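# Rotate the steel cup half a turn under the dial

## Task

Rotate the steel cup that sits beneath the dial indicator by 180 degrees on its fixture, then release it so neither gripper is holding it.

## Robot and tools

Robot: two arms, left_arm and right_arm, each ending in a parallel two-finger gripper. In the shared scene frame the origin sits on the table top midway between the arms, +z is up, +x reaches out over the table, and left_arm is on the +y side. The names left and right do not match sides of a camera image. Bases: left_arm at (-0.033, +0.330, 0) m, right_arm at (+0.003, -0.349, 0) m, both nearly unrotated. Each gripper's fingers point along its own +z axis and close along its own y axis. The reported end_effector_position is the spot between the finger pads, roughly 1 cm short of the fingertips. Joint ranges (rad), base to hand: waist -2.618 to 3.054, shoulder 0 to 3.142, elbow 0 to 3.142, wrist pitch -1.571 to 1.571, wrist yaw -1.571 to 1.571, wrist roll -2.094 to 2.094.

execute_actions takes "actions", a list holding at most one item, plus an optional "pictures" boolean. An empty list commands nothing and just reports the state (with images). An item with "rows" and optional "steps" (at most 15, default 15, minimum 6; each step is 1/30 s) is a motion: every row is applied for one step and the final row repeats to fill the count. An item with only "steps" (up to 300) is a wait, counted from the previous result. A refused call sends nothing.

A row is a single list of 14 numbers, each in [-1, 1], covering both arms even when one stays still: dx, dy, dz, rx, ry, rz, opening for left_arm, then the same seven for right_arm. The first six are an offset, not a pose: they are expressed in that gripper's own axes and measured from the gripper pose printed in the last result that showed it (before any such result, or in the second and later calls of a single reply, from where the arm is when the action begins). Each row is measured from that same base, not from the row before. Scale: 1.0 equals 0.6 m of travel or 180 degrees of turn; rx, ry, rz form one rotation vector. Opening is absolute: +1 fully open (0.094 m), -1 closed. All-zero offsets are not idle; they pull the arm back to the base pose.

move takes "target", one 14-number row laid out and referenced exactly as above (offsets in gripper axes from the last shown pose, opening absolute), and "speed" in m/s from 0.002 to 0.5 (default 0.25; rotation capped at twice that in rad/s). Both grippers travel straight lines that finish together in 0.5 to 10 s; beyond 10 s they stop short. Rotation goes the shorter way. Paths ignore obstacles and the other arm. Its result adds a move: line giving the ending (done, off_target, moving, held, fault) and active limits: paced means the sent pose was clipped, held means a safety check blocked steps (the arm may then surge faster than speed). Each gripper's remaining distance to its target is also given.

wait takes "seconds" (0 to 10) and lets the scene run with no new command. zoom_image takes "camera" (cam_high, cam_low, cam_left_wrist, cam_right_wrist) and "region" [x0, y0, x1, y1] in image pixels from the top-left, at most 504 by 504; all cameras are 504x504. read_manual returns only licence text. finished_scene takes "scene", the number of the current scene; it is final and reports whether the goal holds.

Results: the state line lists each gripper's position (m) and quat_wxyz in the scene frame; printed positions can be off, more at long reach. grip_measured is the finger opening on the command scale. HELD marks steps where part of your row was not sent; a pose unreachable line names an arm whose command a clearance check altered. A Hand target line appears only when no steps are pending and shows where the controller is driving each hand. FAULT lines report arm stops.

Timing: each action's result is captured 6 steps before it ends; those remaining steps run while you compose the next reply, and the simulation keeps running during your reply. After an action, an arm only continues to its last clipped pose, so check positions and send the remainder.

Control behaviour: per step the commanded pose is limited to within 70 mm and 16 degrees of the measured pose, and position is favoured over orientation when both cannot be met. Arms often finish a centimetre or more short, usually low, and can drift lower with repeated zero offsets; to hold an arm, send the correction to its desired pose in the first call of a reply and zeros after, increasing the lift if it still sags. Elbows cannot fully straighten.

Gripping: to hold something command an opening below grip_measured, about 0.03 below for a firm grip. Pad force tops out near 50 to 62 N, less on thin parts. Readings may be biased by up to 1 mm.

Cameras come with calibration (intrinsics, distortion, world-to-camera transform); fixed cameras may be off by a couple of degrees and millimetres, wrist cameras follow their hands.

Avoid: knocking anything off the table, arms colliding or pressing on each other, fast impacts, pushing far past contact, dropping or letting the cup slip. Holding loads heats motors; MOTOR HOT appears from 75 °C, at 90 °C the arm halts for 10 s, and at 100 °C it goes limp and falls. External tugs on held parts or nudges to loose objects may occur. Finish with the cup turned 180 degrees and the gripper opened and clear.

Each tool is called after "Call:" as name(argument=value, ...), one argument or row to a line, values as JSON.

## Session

Call:
execute_actions(
  actions=[],
)

Scene clock: 0.00 s of 4800.00 s.
left_arm: end_effector_position=(+0.2336, -0.2886, +0.1625) grip_measured=+1.000 end_effector_quat_wxyz=(+0.319, +0.411, +0.702, -0.487) | right_arm: end_effector_position=(+0.4675, -0.5356, +0.3020) grip_measured=+1.000 end_effector_quat_wxyz=(+0.509, +0.180, +0.723, -0.431)
Joint positions: left_arm=[-1.072  2.363  1.887  0.11   0.442 -0.298  0.094] | right_arm=[-0.056  1.672  1.24   0.27   0.819 -0.341  0.094]
Joint velocities: left_arm=[-0.017 -0.002  0.007  0.066 -0.022 -0.022  0.   ] | right_arm=[-0.002  0.012  0.022  0.066 -0.081 -0.007  0.   ]
Motor temperatures (°C, as the motors report them): left_arm=[21 23 22 22 22 22] | right_arm=[23 26 23 26 21 20]
Hand target (left_arm): +0.234, -0.289, +0.179; +0.329, +0.412, +0.692, -0.493
Hand target (right_arm): +0.465, -0.536, +0.320; +0.528, +0.192, +0.708, -0.427
camera_calibration (this result's frames):
cam_left_wrist: T_world_to_cam=[[-0.950257, -0.169412, 0.261365, 0.128833], [-0.307666, 0.641256, -0.702945, 0.416397], [-0.0485145, -0.748392, -0.66148, 0.0255757], [0, 0, 0, 1]] pos_world=[0.251776, -0.22605, 0.27595]
cam_right_wrist: T_world_to_cam=[[-0.550133, -0.518065, 0.654952, -0.209546], [-0.801901, 0.108861, -0.587456, 0.652766], [0.233042, -0.848385, -0.475325, -0.300487], [0, 0, 0, 1]] pos_world=[0.478201, -0.434548, 0.377884]

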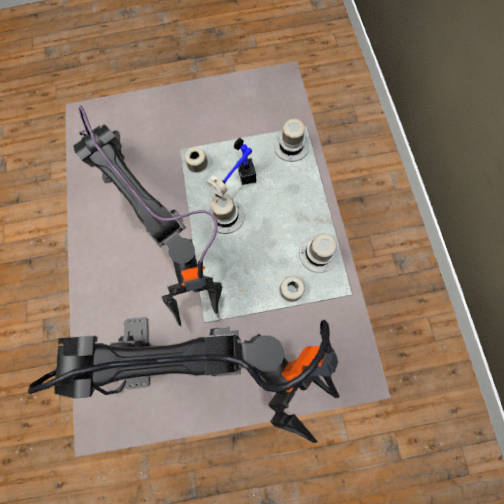

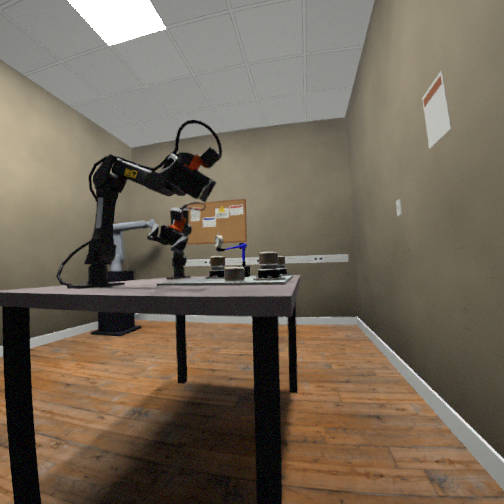

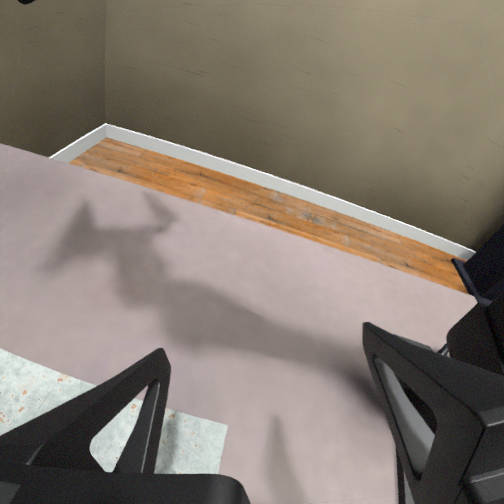

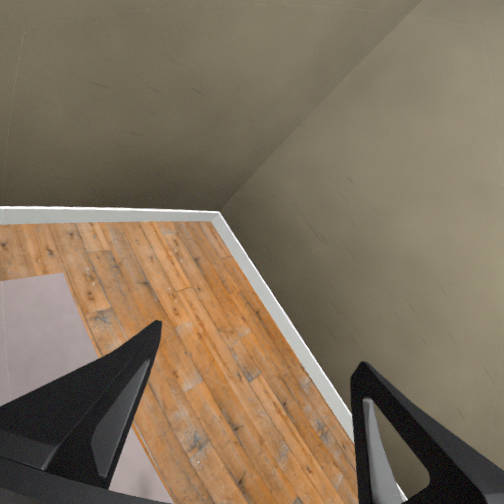

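Call:
zoom_image(
  camera="cam_high",
  region=[170, 125, 290, 250],
)

Call:
zoom_image(
  camera="cam_low",
  region=[180, 220, 300, 295],
)

Call:
zoom_image(
  camera="cam_high",
  region=[150, 220, 360, 350],
)

Region (170, 125, 290, 250) of cam_high's 504x504 image, scaled by 4.032, with more detail than that image has; it fills the left 484 columns of this view, and the rest is white.

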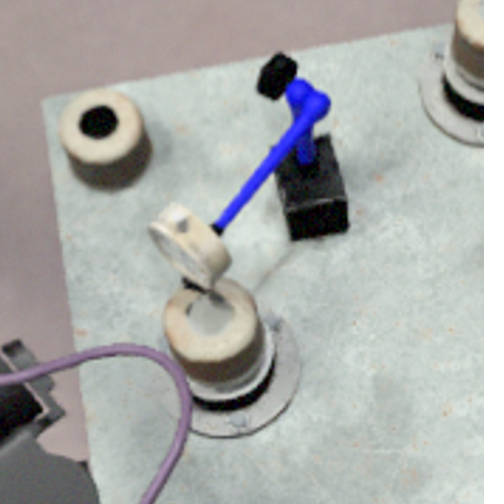

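Region (180, 220, 300, 295) of cam_low's 504x504 image, scaled by 4.200, with more detail than that image has; it fills the top 315 rows of this view, and the rest is white.

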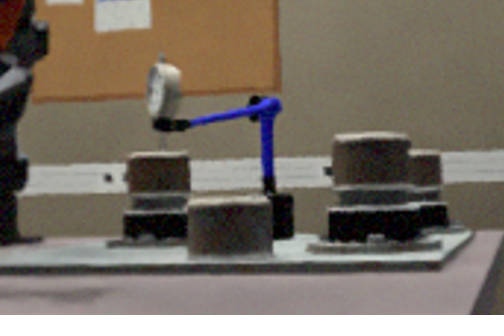

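Region (150, 220, 360, 350) of cam_high's 504x504 image, scaled by 2.400, with more detail than that image has; it fills the top 312 rows of this view, and the rest is white.

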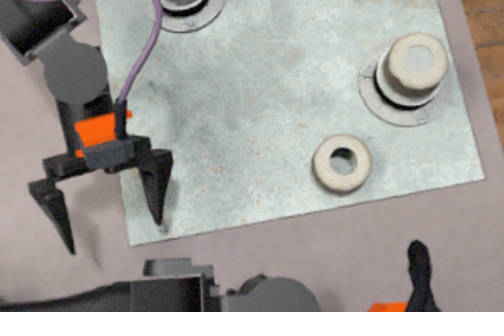

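Call:
move(
  target=[0.1249, -0.1413, -0.8551, -0.199, 0.042, 0.0482, -1, 0.2916, 0.3977, -0.9206, -0.322, -0.0961, 0.1071, 1],
  speed=0.42,
)

Scene clock: 11.07 s of 4800.00 s.
left_arm: end_effector_position=(+0.1059, +0.2026, +0.2865) grip_measured=-0.994 end_effector_quat_wxyz=(+0.409, +0.374, +0.810, -0.189) | right_arm: end_effector_position=(+0.2311, +0.0119, +0.0977) grip_measured=+1.000 end_effector_quat_wxyz=(+0.686, -0.048, +0.725, +0.035)
Joint positions: left_arm=[-0.418  0.617  1.093 -1.166  0.371  0.29   0.   ] | right_arm=[1.484 2.112 0.791 1.113 1.295 0.184 0.094]
Joint velocities: left_arm=[ 0.007  0.012 -0.007 -0.037  0.037  0.007  0.001] | right_arm=[-0.012  0.002  0.002  0.022 -0.037 -0.007  0.   ]
Motor temperatures (°C, as the motors report them): left_arm=[21 27 24 24 22 22] | right_arm=[23 28 24 28 21 20]
Hand target (left_arm): +0.105, +0.201, +0.297; +0.416, +0.377, +0.804, -0.193
Hand target (right_arm): +0.232, +0.012, +0.103; +0.690, -0.035, +0.722, +0.039
Off the commanded pose (left_arm): 0.015 m, 1 deg.
Off the commanded pose (right_arm): 0.010 m, 1 deg.
Kept back: nothing.
After step 90, 5.47 s passed at rest.
move: off_target (left_arm)
camera_calibration (this result's frames):
cam_left_wrist: T_world_to_cam=[[-0.798255, -0.582353, -0.153799, 0.244854], [-0.44654, 0.743543, -0.497741, 0.0844403], [0.404217, -0.328647, -0.853581, 0.391111], [0, 0, 0, 1]] pos_world=[0.0750685, 0.208344, 0.413532]
cam_right_wrist: T_world_to_cam=[[0.153579, -0.949429, 0.273859, -0.0423591], [-0.50131, -0.313695, -0.806402, 0.2405], [0.851529, -0.0134418, -0.524135, -0.0261018], [0, 0, 0, 1]] pos_world=[0.149297, 0.034876, 0.191859]

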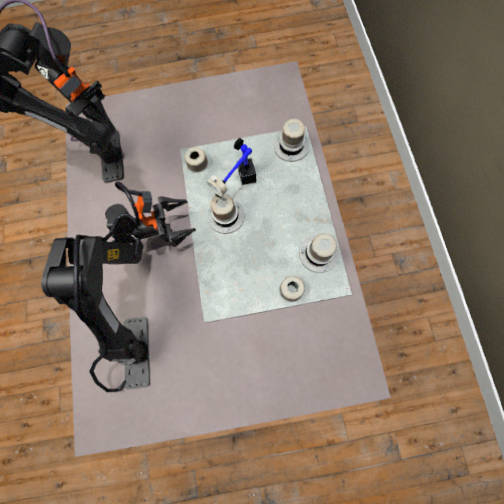

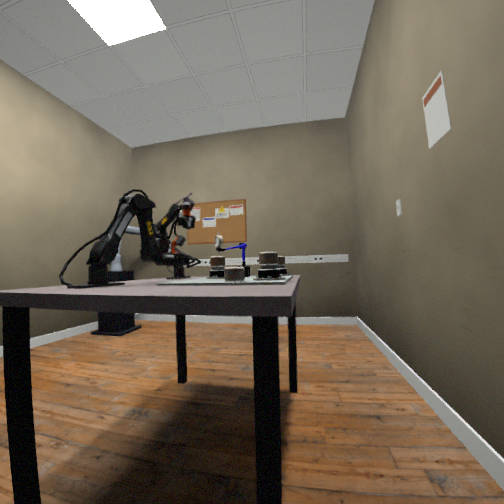

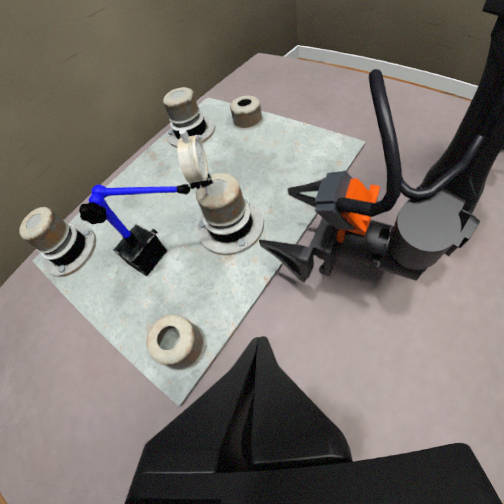

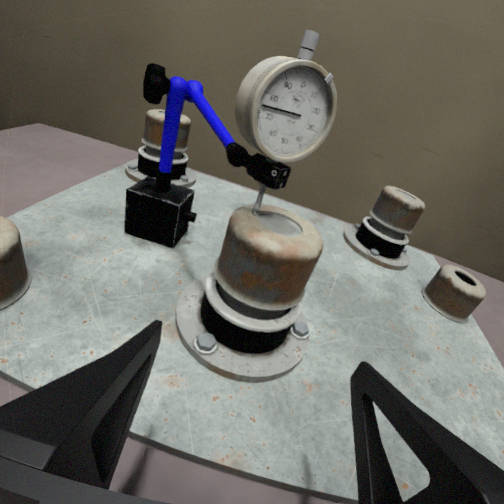

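Call:
execute_actions(
  actions=[],
)

Scene clock: 12.00 s of 4800.00 s.
left_arm: end_effector_position=(+0.1054, +0.2023, +0.2864) grip_measured=-0.994 end_effector_quat_wxyz=(+0.409, +0.375, +0.810, -0.190) | right_arm: end_effector_position=(+0.2311, +0.0120, +0.0982) grip_measured=+1.000 end_effector_quat_wxyz=(+0.687, -0.048, +0.725, +0.035)
Joint positions: left_arm=[-0.418  0.617  1.093 -1.168  0.374  0.293  0.   ] | right_arm=[1.484 2.113 0.791 1.119 1.295 0.18  0.094]
Joint velocities: left_arm=[-0.007  0.002  0.002 -0.037  0.022  0.007  0.   ] | right_arm=[-0.012  0.002 -0.007 -0.037  0.007  0.007  0.   ]
Motor temperatures (°C, as the motors report them): left_arm=[21 27 24 24 22 22] | right_arm=[23 28 24 28 21 20]
Hand target (left_arm): +0.105, +0.201, +0.297; +0.416, +0.377, +0.804, -0.193
Hand target (right_arm): +0.232, +0.012, +0.103; +0.690, -0.035, +0.722, +0.039
Off the commanded pose (left_arm): 0.015 m, 1 deg.
Off the commanded pose (right_arm): 0.010 m, 1 deg.
Kept back: nothing.
Steps of this call (steps 1 to 28: nothing new was sent). Readings (end_effector_position):
1: left_arm (+0.1058, +0.2026, +0.2864) | right_arm (+0.2311, +0.0119, +0.0978)
2: left_arm (+0.1057, +0.2025, +0.2864) | right_arm (+0.2311, +0.0119, +0.0980)
4: left_arm (+0.1056, +0.2024, +0.2864) | right_arm (+0.2311, +0.0120, +0.0980)
8: left_arm (+0.1055, +0.2023, +0.2864) | right_arm (+0.2311, +0.0120, +0.0981)
28: the state above
camera_calibration (this result's frames):
cam_left_wrist: T_world_to_cam=[[-0.800567, -0.579199, -0.153688, 0.243821], [-0.443693, 0.745316, -0.497635, 0.0837424], [0.402775, -0.3302, -0.853663, 0.391619], [0, 0, 0, 1]] pos_world=[0.0746166, 0.208119, 0.413456]
cam_right_wrist: T_world_to_cam=[[0.153068, -0.949752, 0.273021, -0.0422455], [-0.50024, -0.312733, -0.807439, 0.240812], [0.85225, -0.0129832, -0.522973, -0.0261298], [0, 0, 0, 1]] pos_world=[0.149199, 0.0348476, 0.192309]

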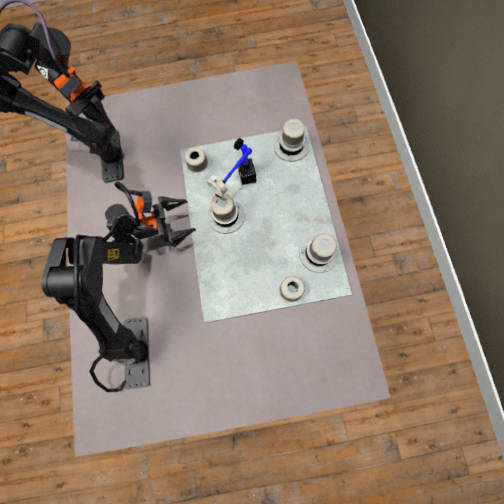

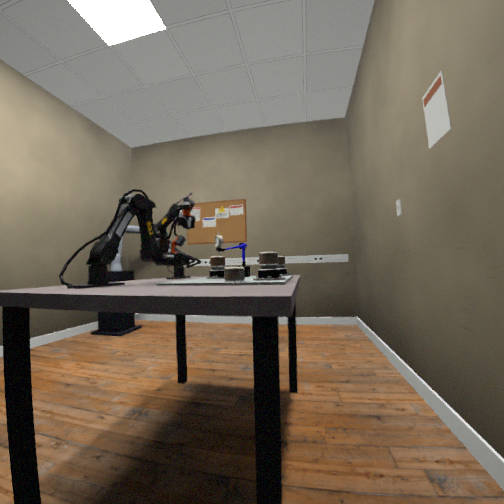

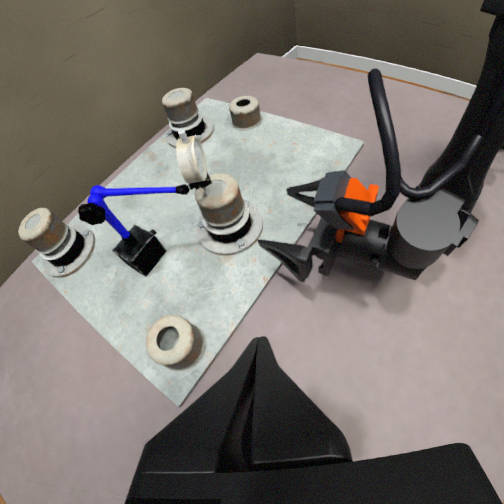

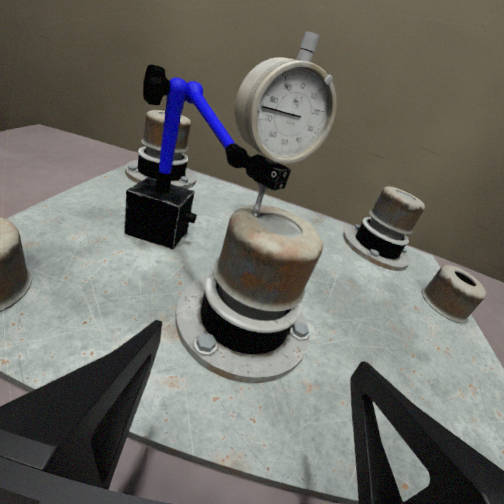

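Call:
zoom_image(
  camera="cam_right_wrist",
  region=[170, 170, 370, 370],
)

Region (170, 170, 370, 370) of cam_right_wrist's 504x504 image, scaled by 2.520, with more detail than that image has.

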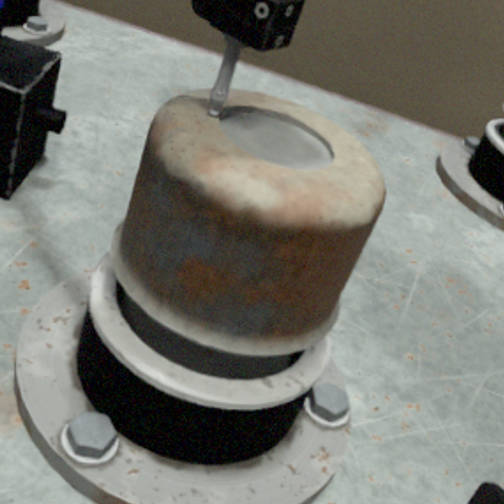

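Call:
move(
  target=[-0.0155, -0.0011, -0.0098, 0.0011, -0.0056, 0.0025, -1, -0.0055, 0.0006, 0.1971, -0.0007, -0.0098, 0.0157, 1],
  speed=0.18,
)

Scene clock: 17.40 s of 4800.00 s.
left_arm: end_effector_position=(+0.1054, +0.2023, +0.2864) grip_measured=-0.994 end_effector_quat_wxyz=(+0.409, +0.376, +0.810, -0.190) | right_arm: end_effector_position=(+0.3454, +0.0210, +0.0839) grip_measured=+1.000 end_effector_quat_wxyz=(+0.689, -0.039, +0.723, +0.039)
Joint positions: left_arm=[-0.418  0.617  1.093 -1.168  0.375  0.294  0.   ] | right_arm=[1.192 2.283 0.988 1.203 1.014 0.082 0.094]
Joint velocities: left_arm=[-0.012  0.007  0.007 -0.007  0.037 -0.037 -0.   ] | right_arm=[-0.022 -0.002 -0.012 -0.051 -0.022 -0.051  0.   ]
Motor temperatures (°C, as the motors report them): left_arm=[21 26 24 24 22 22] | right_arm=[23 28 24 29 21 20]
Hand target (left_arm): +0.105, +0.201, +0.297; +0.416, +0.377, +0.804, -0.193
Hand target (right_arm): +0.349, +0.027, +0.094; +0.696, -0.030, +0.715, +0.053
Off the commanded pose (left_arm): 0.011 m, 1 deg.
Off the commanded pose (right_arm): 0.013 m, 2 deg.
Kept back: nothing.
After step 90, 1.20 s passed at rest.
move: off_target (left_arm, right_arm)
camera_calibration (this result's frames):
cam_left_wrist: T_world_to_cam=[[-0.800942, -0.578575, -0.154087, 0.243788], [-0.44295, 0.745733, -0.497672, 0.0836179], [0.402849, -0.330354, -0.853568, 0.391629], [0, 0, 0, 1]] pos_world=[0.0745312, 0.208069, 0.413461]
cam_right_wrist: T_world_to_cam=[[0.14493, -0.955919, 0.255371, -0.0428603], [-0.499199, -0.293482, -0.815272, 0.289137], [0.854281, -0.00932357, -0.519729, -0.132005], [0, 0, 0, 1]] pos_world=[0.263318, 0.0426548, 0.178064]

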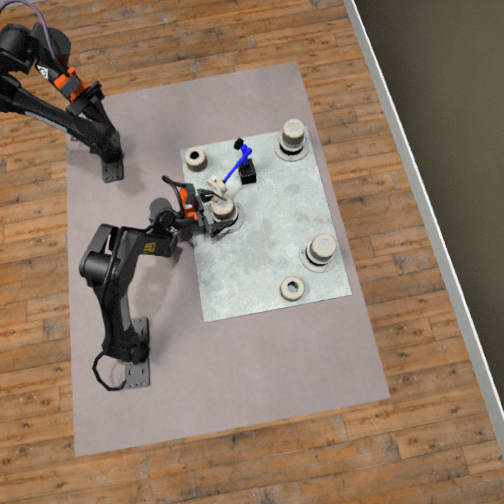

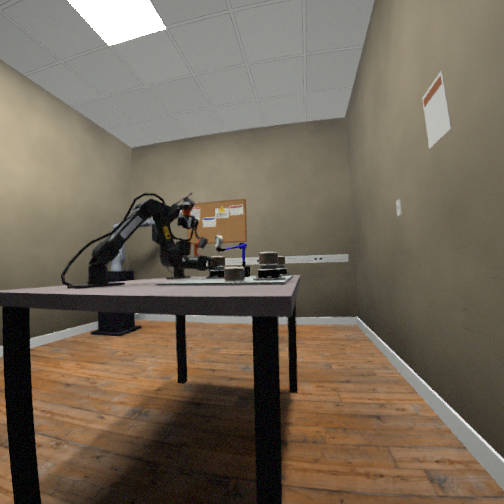

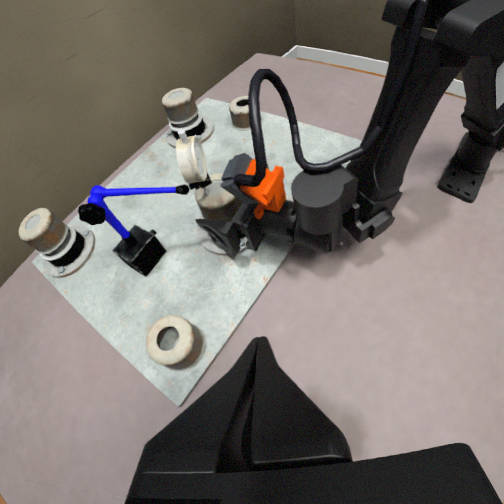

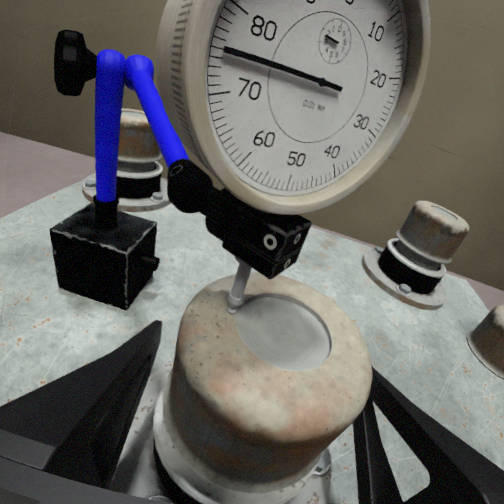

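Call:
zoom_image(
  camera="cam_right_wrist",
  region=[140, 250, 400, 504],
)

Region (140, 250, 400, 504) of cam_right_wrist's 504x504 image, scaled by 1.938, with more detail than that image has; it fills the top 492 rows of this view, and the rest is white.

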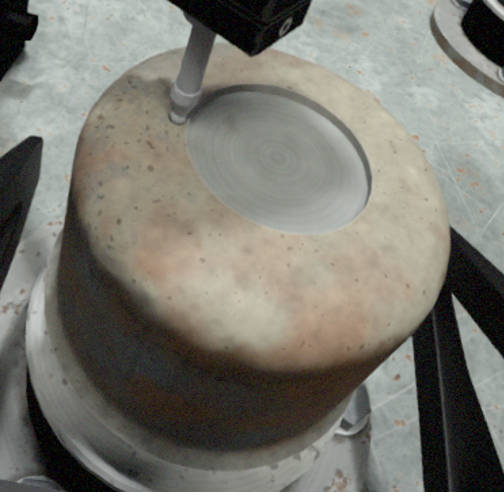

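Call:
zoom_image(
  camera="cam_right_wrist",
  region=[290, 330, 410, 490],
)

Call:
zoom_image(
  camera="cam_right_wrist",
  region=[130, 290, 230, 450],
)

Region (290, 330, 410, 490) of cam_right_wrist's 504x504 image, scaled by 3.150, with more detail than that image has; it fills the left 378 columns of this view, and the rest is white.

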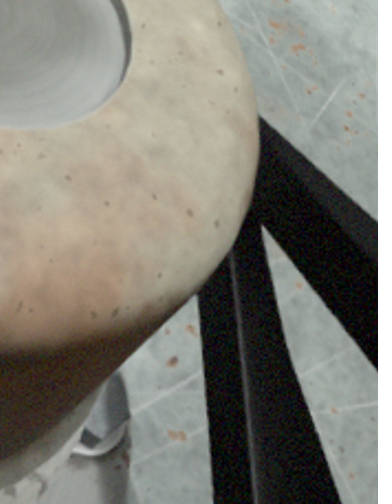

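Region (130, 290, 230, 450) of cam_right_wrist's 504x504 image, scaled by 3.150, with more detail than that image has; it fills the left 315 columns of this view, and the rest is white.

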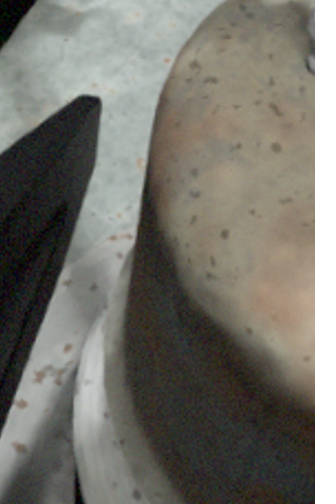

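Call:
execute_actions(
  actions=[
    {"rows": [[-0.0155,-0.0011,-0.0098,0.0011,-0.0056,0.0025,-1,-0.0178,0.0099,0.0026,-0.0025,-0.0073,0.0099,1],[-0.0155,-0.0011,-0.0098,0.0011,-0.0056,0.0025,-1,-0.0177,0.0112,-0.0001,-0.0025,-0.0073,0.0099,0.93],[-0.0155,-0.0011,-0.0098,0.0011,-0.0056,0.0025,-1,-0.0175,0.0125,-0.0028,-0.0025,-0.0073,0.0099,0.85],[-0.0155,-0.0011,-0.0098,0.0011,-0.0056,0.0025,-1,-0.0174,0.0138,-0.0055,-0.0025,-0.0073,0.0099,0.78],[-0.0155,-0.0011,-0.0098,0.0011,-0.0056,0.0025,-1,-0.0173,0.0151,-0.0082,-0.0025,-0.0073,0.0099,0.72],[-0.0155,-0.0011,-0.0098,0.0011,-0.0056,0.0025,-1,-0.0173,0.0151,-0.0082,-0.0025,-0.0073,0.0099,0.67],[-0.0155,-0.0011,-0.0098,0.0011,-0.0056,0.0025,-1,-0.0173,0.0151,-0.0082,-0.0025,-0.0073,0.0099,0.63],[-0.0155,-0.0011,-0.0098,0.0011,-0.0056,0.0025,-1,-0.0173,0.0151,-0.0082,-0.0025,-0.0073,0.0099,0.595],[-0.0155,-0.0011,-0.0098,0.0011,-0.0056,0.0025,-1,-0.0173,0.0151,-0.0082,-0.0025,-0.0073,0.0099,0.565],[-0.0155,-0.0011,-0.0098,0.0011,-0.0056,0.0025,-1,-0.0173,0.0151,-0.0082,-0.0025,-0.0073,0.0099,0.54],[-0.0155,-0.0011,-0.0098,0.0011,-0.0056,0.0025,-1,-0.0173,0.0151,-0.0082,-0.0025,-0.0073,0.0099,0.52],[-0.0155,-0.0011,-0.0098,0.0011,-0.0056,0.0025,-1,-0.0173,0.0151,-0.0082,-0.0025,-0.0073,0.0099,0.50],[-0.0155,-0.0011,-0.0098,0.0011,-0.0056,0.0025,-1,-0.0173,0.0151,-0.0082,-0.0025,-0.0073,0.0099,0.485],[-0.0155,-0.0011,-0.0098,0.0011,-0.0056,0.0025,-1,-0.0173,0.0151,-0.0082,-0.0025,-0.0073,0.0099,0.47],[-0.0155,-0.0011,-0.0098,0.0011,-0.0056,0.0025,-1,-0.0173,0.0151,-0.0082,-0.0025,-0.0073,0.0099,0.465]], "steps": 15},
  ],
)

Call:
execute_actions(
  actions=[
    {"steps": 14},
  ],
  pictures=true,
)

Scene clock: 23.33 s of 4800.00 s.
left_arm: end_effector_position=(+0.1054, +0.2023, +0.2864) grip_measured=-0.994 end_effector_quat_wxyz=(+0.409, +0.376, +0.809, -0.190) | right_arm: end_effector_position=(+0.3426, +0.0232, +0.0839) grip_measured=+0.582 end_effector_quat_wxyz=(+0.689, -0.041, +0.723, +0.041)
Joint positions: left_arm=[-0.418  0.617  1.093 -1.168  0.375  0.295  0.   ] | right_arm=[1.2   2.283 0.988 1.203 1.016 0.082 0.074]
Joint velocities: left_arm=[-0.002  0.007  0.007  0.022  0.022  0.022 -0.   ] | right_arm=[ 0.061  0.002 -0.012 -0.007  0.037  0.022 -0.03 ]
Motor temperatures (°C, as the motors report them): left_arm=[21 25 24 25 22 22] | right_arm=[23 29 24 30 21 20]
Steps of this call (steps 1 to 90: nothing new was sent; then 2.63 s passed at rest; steps 91 to 99: the first 9 steps of this action). Readings (end_effector_position):
91: left_arm (+0.1054, +0.2023, +0.2864) | right_arm (+0.3454, +0.0213, +0.0839)
92: left_arm (+0.1054, +0.2023, +0.2864) | right_arm (+0.3454, +0.0213, +0.0839)
94: left_arm (+0.1054, +0.2023, +0.2864) | right_arm (+0.3454, +0.0213, +0.0839)
98: left_arm (+0.1054, +0.2023, +0.2864) | right_arm (+0.3433, +0.0226, +0.0839)
99: the state above

Scene clock: 23.80 s of 4800.00 s.
left_arm: end_effector_position=(+0.1054, +0.2023, +0.2864) grip_measured=-0.994 end_effector_quat_wxyz=(+0.409, +0.376, +0.809, -0.190) | right_arm: end_effector_position=(+0.3426, +0.0221, +0.0847) grip_measured=+0.482 end_effector_quat_wxyz=(+0.690, -0.037, +0.722, +0.040)
Joint positions: left_arm=[-0.418  0.617  1.093 -1.168  0.375  0.295  0.   ] | right_arm=[1.201 2.283 0.988 1.207 1.024 0.082 0.07 ]
Joint velocities: left_arm=[-0.007 -0.022  0.002 -0.037 -0.081  0.066  0.   ] | right_arm=[ 0.012 -0.007  0.017  0.066  0.022  0.037  0.   ]
Motor temperatures (°C, as the motors report them): left_arm=[21 25 24 25 22 22] | right_arm=[23 29 24 30 21 20]
Hand target (left_arm): +0.105, +0.201, +0.297; +0.417, +0.378, +0.804, -0.193
Hand target (right_arm): +0.340, +0.029, +0.094; +0.696, -0.029, +0.716, +0.053
Off the commanded pose (left_arm): 0.011 m, 1 deg.
Off the commanded pose (right_arm): 0.013 m, 2 deg.
Kept back: nothing.
Steps of this call (steps 1 to 6: the last 6 steps of your previous action; steps 7 to 14: nothing new was sent). Readings (end_effector_position):
1: left_arm (+0.1054, +0.2023, +0.2864) | right_arm (+0.3424, +0.0229, +0.0840)
2: left_arm (+0.1054, +0.2023, +0.2864) | right_arm (+0.3425, +0.0227, +0.0840)
4: left_arm (+0.1054, +0.2023, +0.2864) | right_arm (+0.3425, +0.0221, +0.0847)
8: left_arm (+0.1054, +0.2023, +0.2864) | right_arm (+0.3426, +0.0221, +0.0847)
14: the state above
camera_calibration (this result's frames):
cam_left_wrist: T_world_to_cam=[[-0.801226, -0.577939, -0.154995, 0.243949], [-0.442093, 0.746329, -0.497541, 0.0833692], [0.403225, -0.33012, -0.853481, 0.391517], [0, 0, 0, 1]] pos_world=[0.0744457, 0.208014, 0.413443]
cam_right_wrist: T_world_to_cam=[[0.142479, -0.957051, 0.252494, -0.0404944], [-0.497601, -0.289775, -0.817572, 0.288264], [0.855625, -0.00915456, -0.517516, -0.129764], [0, 0, 0, 1]] pos_world=[0.260239, 0.0435885, 0.178746]

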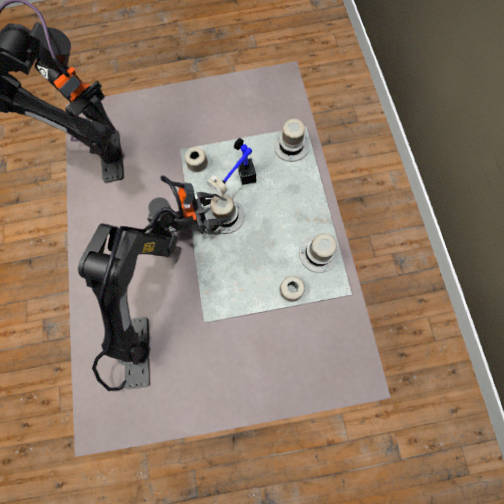

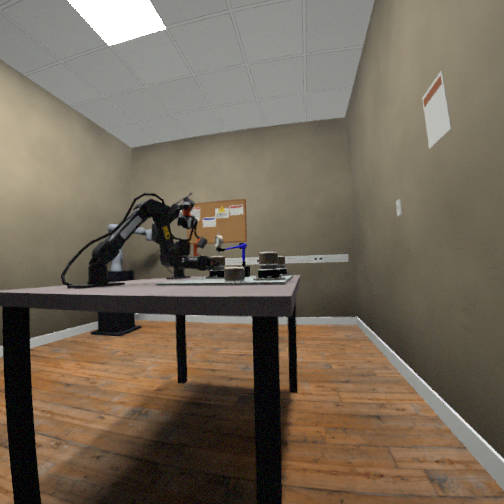

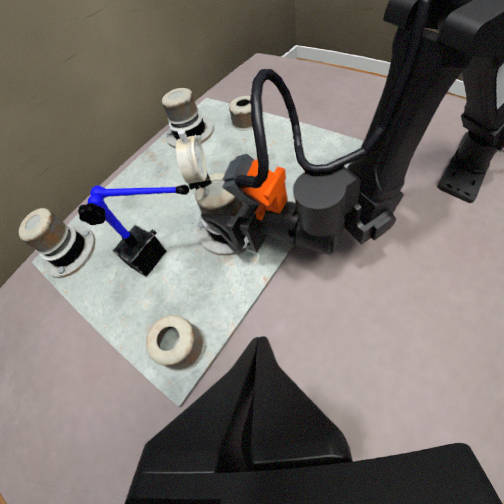

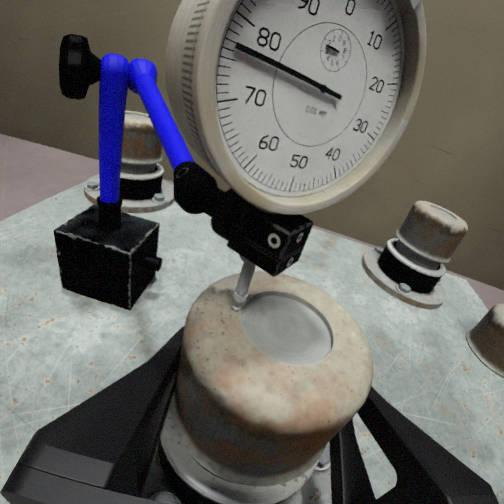

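Call:
zoom_image(
  camera="cam_right_wrist",
  region=[150, 250, 400, 500],
)

Region (150, 250, 400, 500) of cam_right_wrist's 504x504 image, scaled by 2.016, with more detail than that image has.

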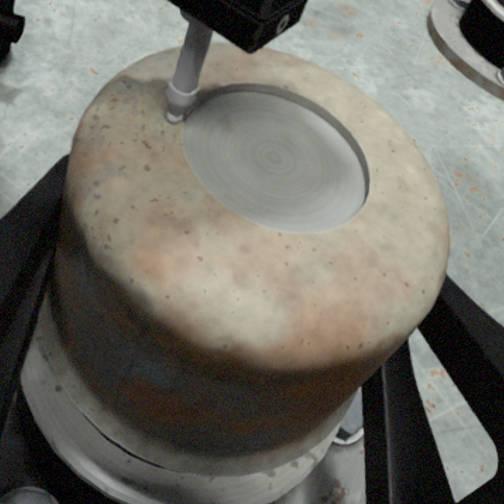

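Call:
zoom_image(
  camera="cam_low",
  region=[190, 235, 250, 285],
)

Call:
zoom_image(
  camera="cam_high",
  region=[180, 170, 260, 250],
)

Call:
zoom_image(
  camera="cam_left_wrist",
  region=[160, 130, 310, 280],
)

Region (190, 235, 250, 285) of cam_low's 504x504 image, scaled by 8.400, with more detail than that image has.

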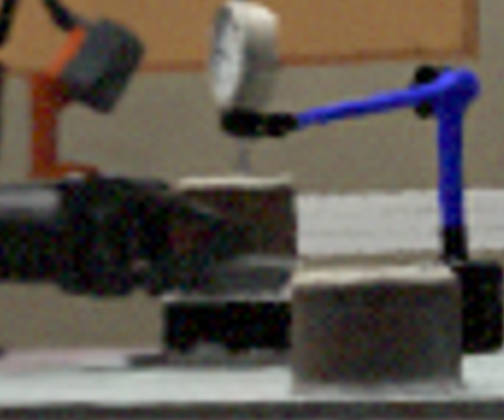

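Region (180, 170, 260, 250) of cam_high's 504x504 image, scaled by 6.300, with more detail than that image has.

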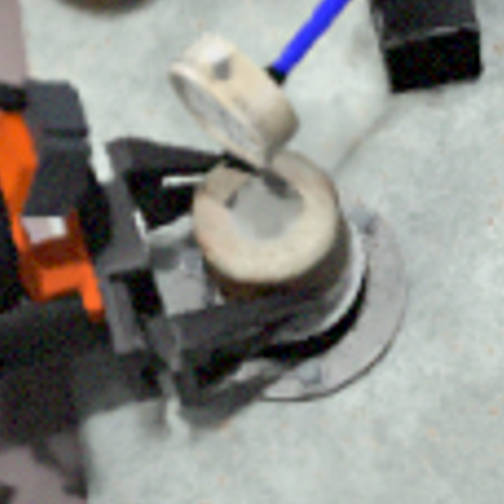

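Region (160, 130, 310, 280) of cam_left_wrist's 504x504 image, scaled by 3.360, with more detail than that image has.

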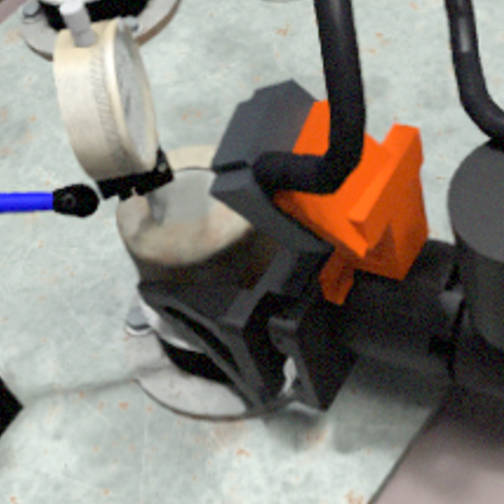

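Call:
move(
  target=[-0.0155, -0.0011, -0.0098, 0.0011, -0.0056, 0.0025, -1, -0.01335, 0.0061, 0.0011, -0.5104, -0.0047, -0.0265, 0.452],
  speed=0.4,
)

Call:
zoom_image(
  camera="cam_right_wrist",
  region=[150, 250, 400, 500],
)

Call:
move(
  target=[-0.0155, -0.0011, -0.0098, 0.0011, -0.0056, 0.0025, -1, -0.0174, -0.0079, 0.0031, 0.4883, -0.0102, 0.0231, 1],
  speed=0.4,
)

Call:
zoom_image(
  camera="cam_right_wrist",
  region=[150, 250, 400, 500],
)

Scene clock: 38.33 s of 4800.00 s.
left_arm: end_effector_position=(+0.1054, +0.2023, +0.2864) grip_measured=-0.994 end_effector_quat_wxyz=(+0.409, +0.377, +0.809, -0.190) | right_arm: end_effector_position=(+0.3394, +0.0290, +0.0846) grip_measured=+0.477 end_effector_quat_wxyz=(-0.455, +0.547, -0.471, -0.522)
Joint positions: left_arm=[-0.418  0.617  1.093 -1.168  0.375  0.296  0.   ] | right_arm=[ 0.571  2.335  1.119  1.099 -1.206 -0.115  0.069]
Joint velocities: left_arm=[-0.012  0.017 -0.012 -0.11  -0.022 -0.022 -0.   ] | right_arm=[-0.012 -0.012  0.007 -0.051 -0.007  0.037  0.   ]
Motor temperatures (°C, as the motors report them): left_arm=[21 24 25 25 22 22] | right_arm=[23 30 24 30 21 20]
Hand target (left_arm): +0.105, +0.201, +0.297; +0.417, +0.378, +0.804, -0.192
Hand target (right_arm): +0.346, +0.027, +0.092; -0.459, +0.548, -0.467, -0.520
Off the commanded pose (left_arm): 0.011 m, 1 deg.
Off the commanded pose (right_arm): 0.010 m, 1 deg.
Kept back: nothing.
After step 90, 8.97 s passed at rest.
move: off_target (left_arm)
camera_calibration (this result's frames):
cam_left_wrist: T_world_to_cam=[[-0.801414, -0.577515, -0.1556, 0.244056], [-0.441522, 0.746726, -0.497452, 0.0832033], [0.403477, -0.329965, -0.853423, 0.391442], [0, 0, 0, 1]] pos_world=[0.0743887, 0.207978, 0.41343]
cam_right_wrist: T_world_to_cam=[[0.94845, 0.173875, 0.264973, -0.34076], [0.316615, -0.48272, -0.816539, 0.0177236], [-0.0140682, 0.858341, -0.512887, 0.142576], [0, 0, 0, 1]] pos_world=[0.319588, -0.0545737, 0.177889]

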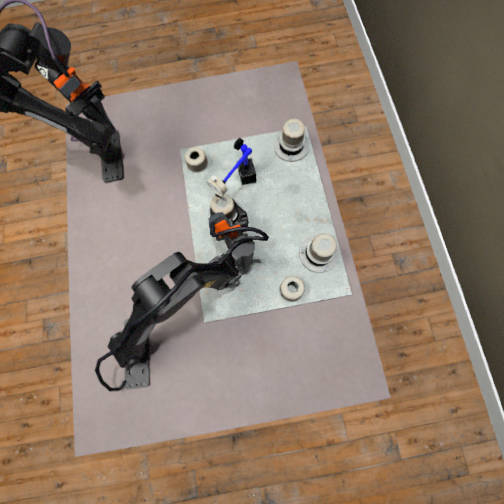

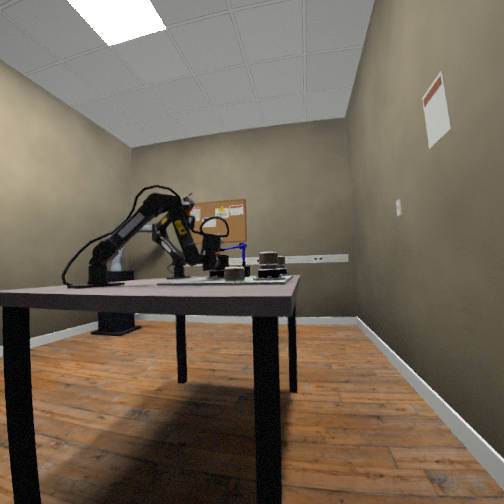

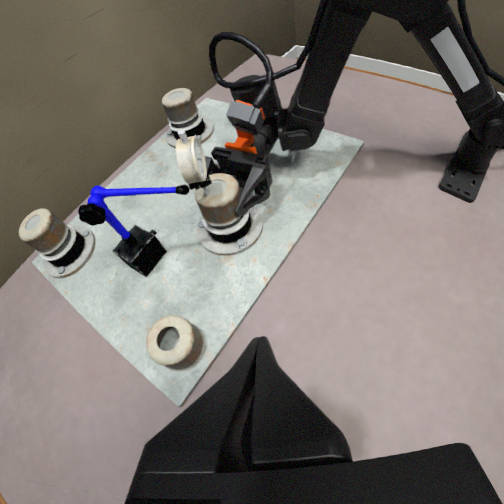

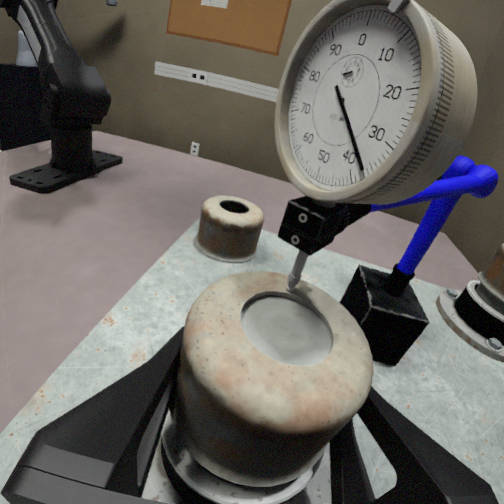

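Region (150, 250, 400, 500) of cam_right_wrist's 504x504 image, scaled by 2.016, with more detail than that image has.

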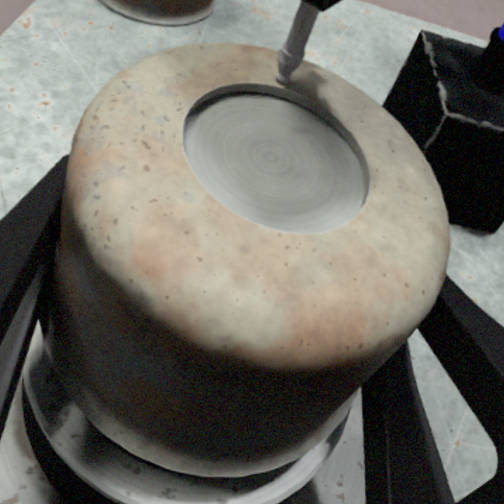

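Scene clock: 41.00 s of 4800.00 s.
left_arm: end_effector_position=(+0.1054, +0.2023, +0.2864) grip_measured=-0.994 end_effector_quat_wxyz=(+0.409, +0.377, +0.809, -0.189) | right_arm: end_effector_position=(+0.3404, +0.0244, +0.0884) grip_measured=+1.000 end_effector_quat_wxyz=(+0.692, -0.066, +0.716, +0.063)
Joint positions: left_arm=[-0.418  0.617  1.093 -1.168  0.375  0.297  0.   ] | right_arm=[1.189 2.265 0.941 1.265 0.939 0.046 0.094]
Joint velocities: left_arm=[-0.002 -0.017 -0.007  0.095 -0.007  0.007 -0.   ] | right_arm=[-0.027 -0.007 -0.007 -0.095  0.051 -0.095  0.   ]
Motor temperatures (°C, as the motors report them): left_arm=[21 24 25 25 22 22] | right_arm=[23 30 24 31 21 20]
Hand target (left_arm): +0.105, +0.201, +0.297; +0.417, +0.379, +0.804, -0.192
Hand target (right_arm): +0.340, +0.030, +0.095; +0.695, -0.053, +0.713, +0.073
Off the commanded pose (left_arm): 0.011 m, 1 deg.
Off the commanded pose (right_arm): 0.010 m, 2 deg.
Kept back: nothing.
move: off_target (left_arm)
camera_calibration (this result's frames):
cam_left_wrist: T_world_to_cam=[[-0.801697, -0.576878, -0.156507, 0.244217], [-0.440665, 0.747321, -0.497319, 0.0829544], [0.403853, -0.329731, -0.853335, 0.39133], [0, 0, 0, 1]] pos_world=[0.0743031, 0.207924, 0.413412]
cam_right_wrist: T_world_to_cam=[[0.210464, -0.942228, 0.260597, -0.0630839], [-0.464394, -0.330931, -0.821476, 0.280968], [0.860258, 0.0518713, -0.507214, -0.130003], [0, 0, 0, 1]] pos_world=[0.255592, 0.0402849, 0.181309]

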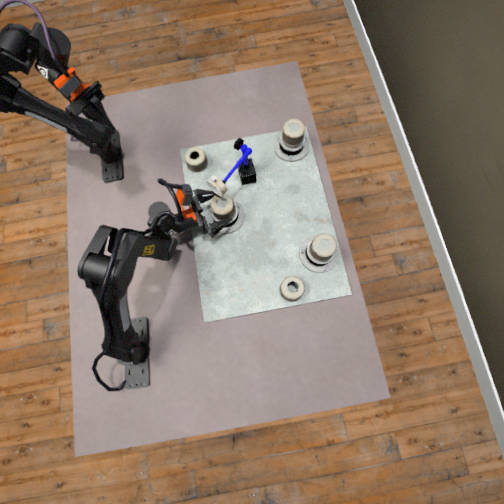

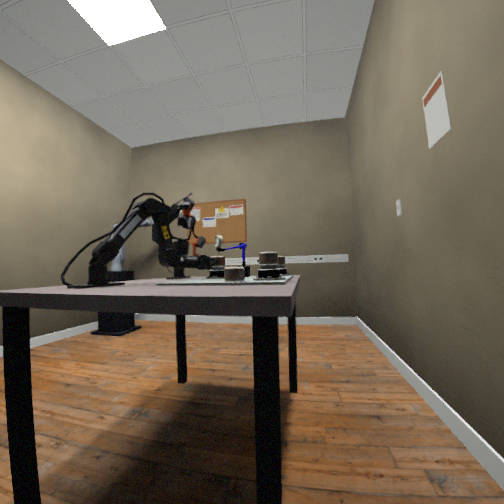

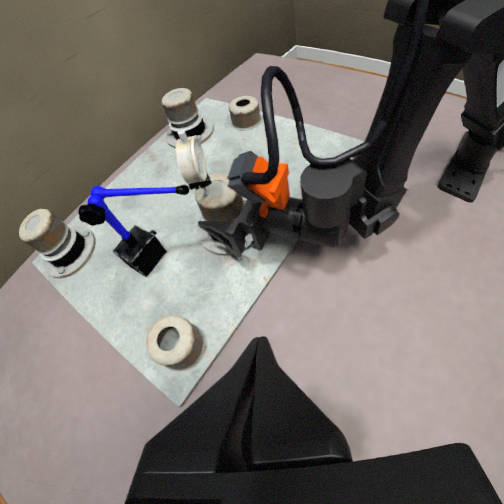

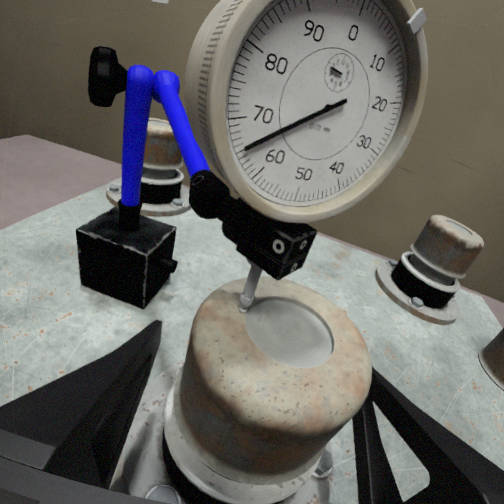

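Region (150, 250, 400, 500) of cam_right_wrist's 504x504 image, scaled by 2.016, with more detail than that image has.

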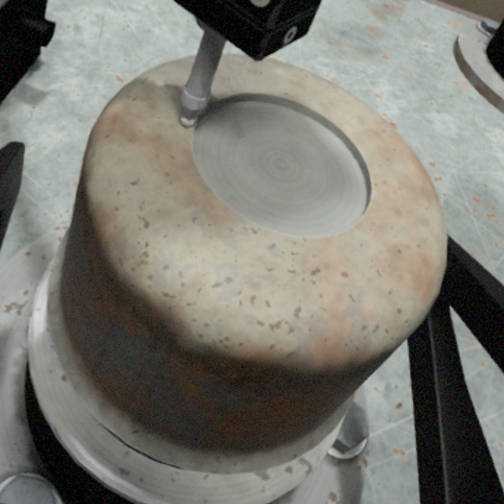

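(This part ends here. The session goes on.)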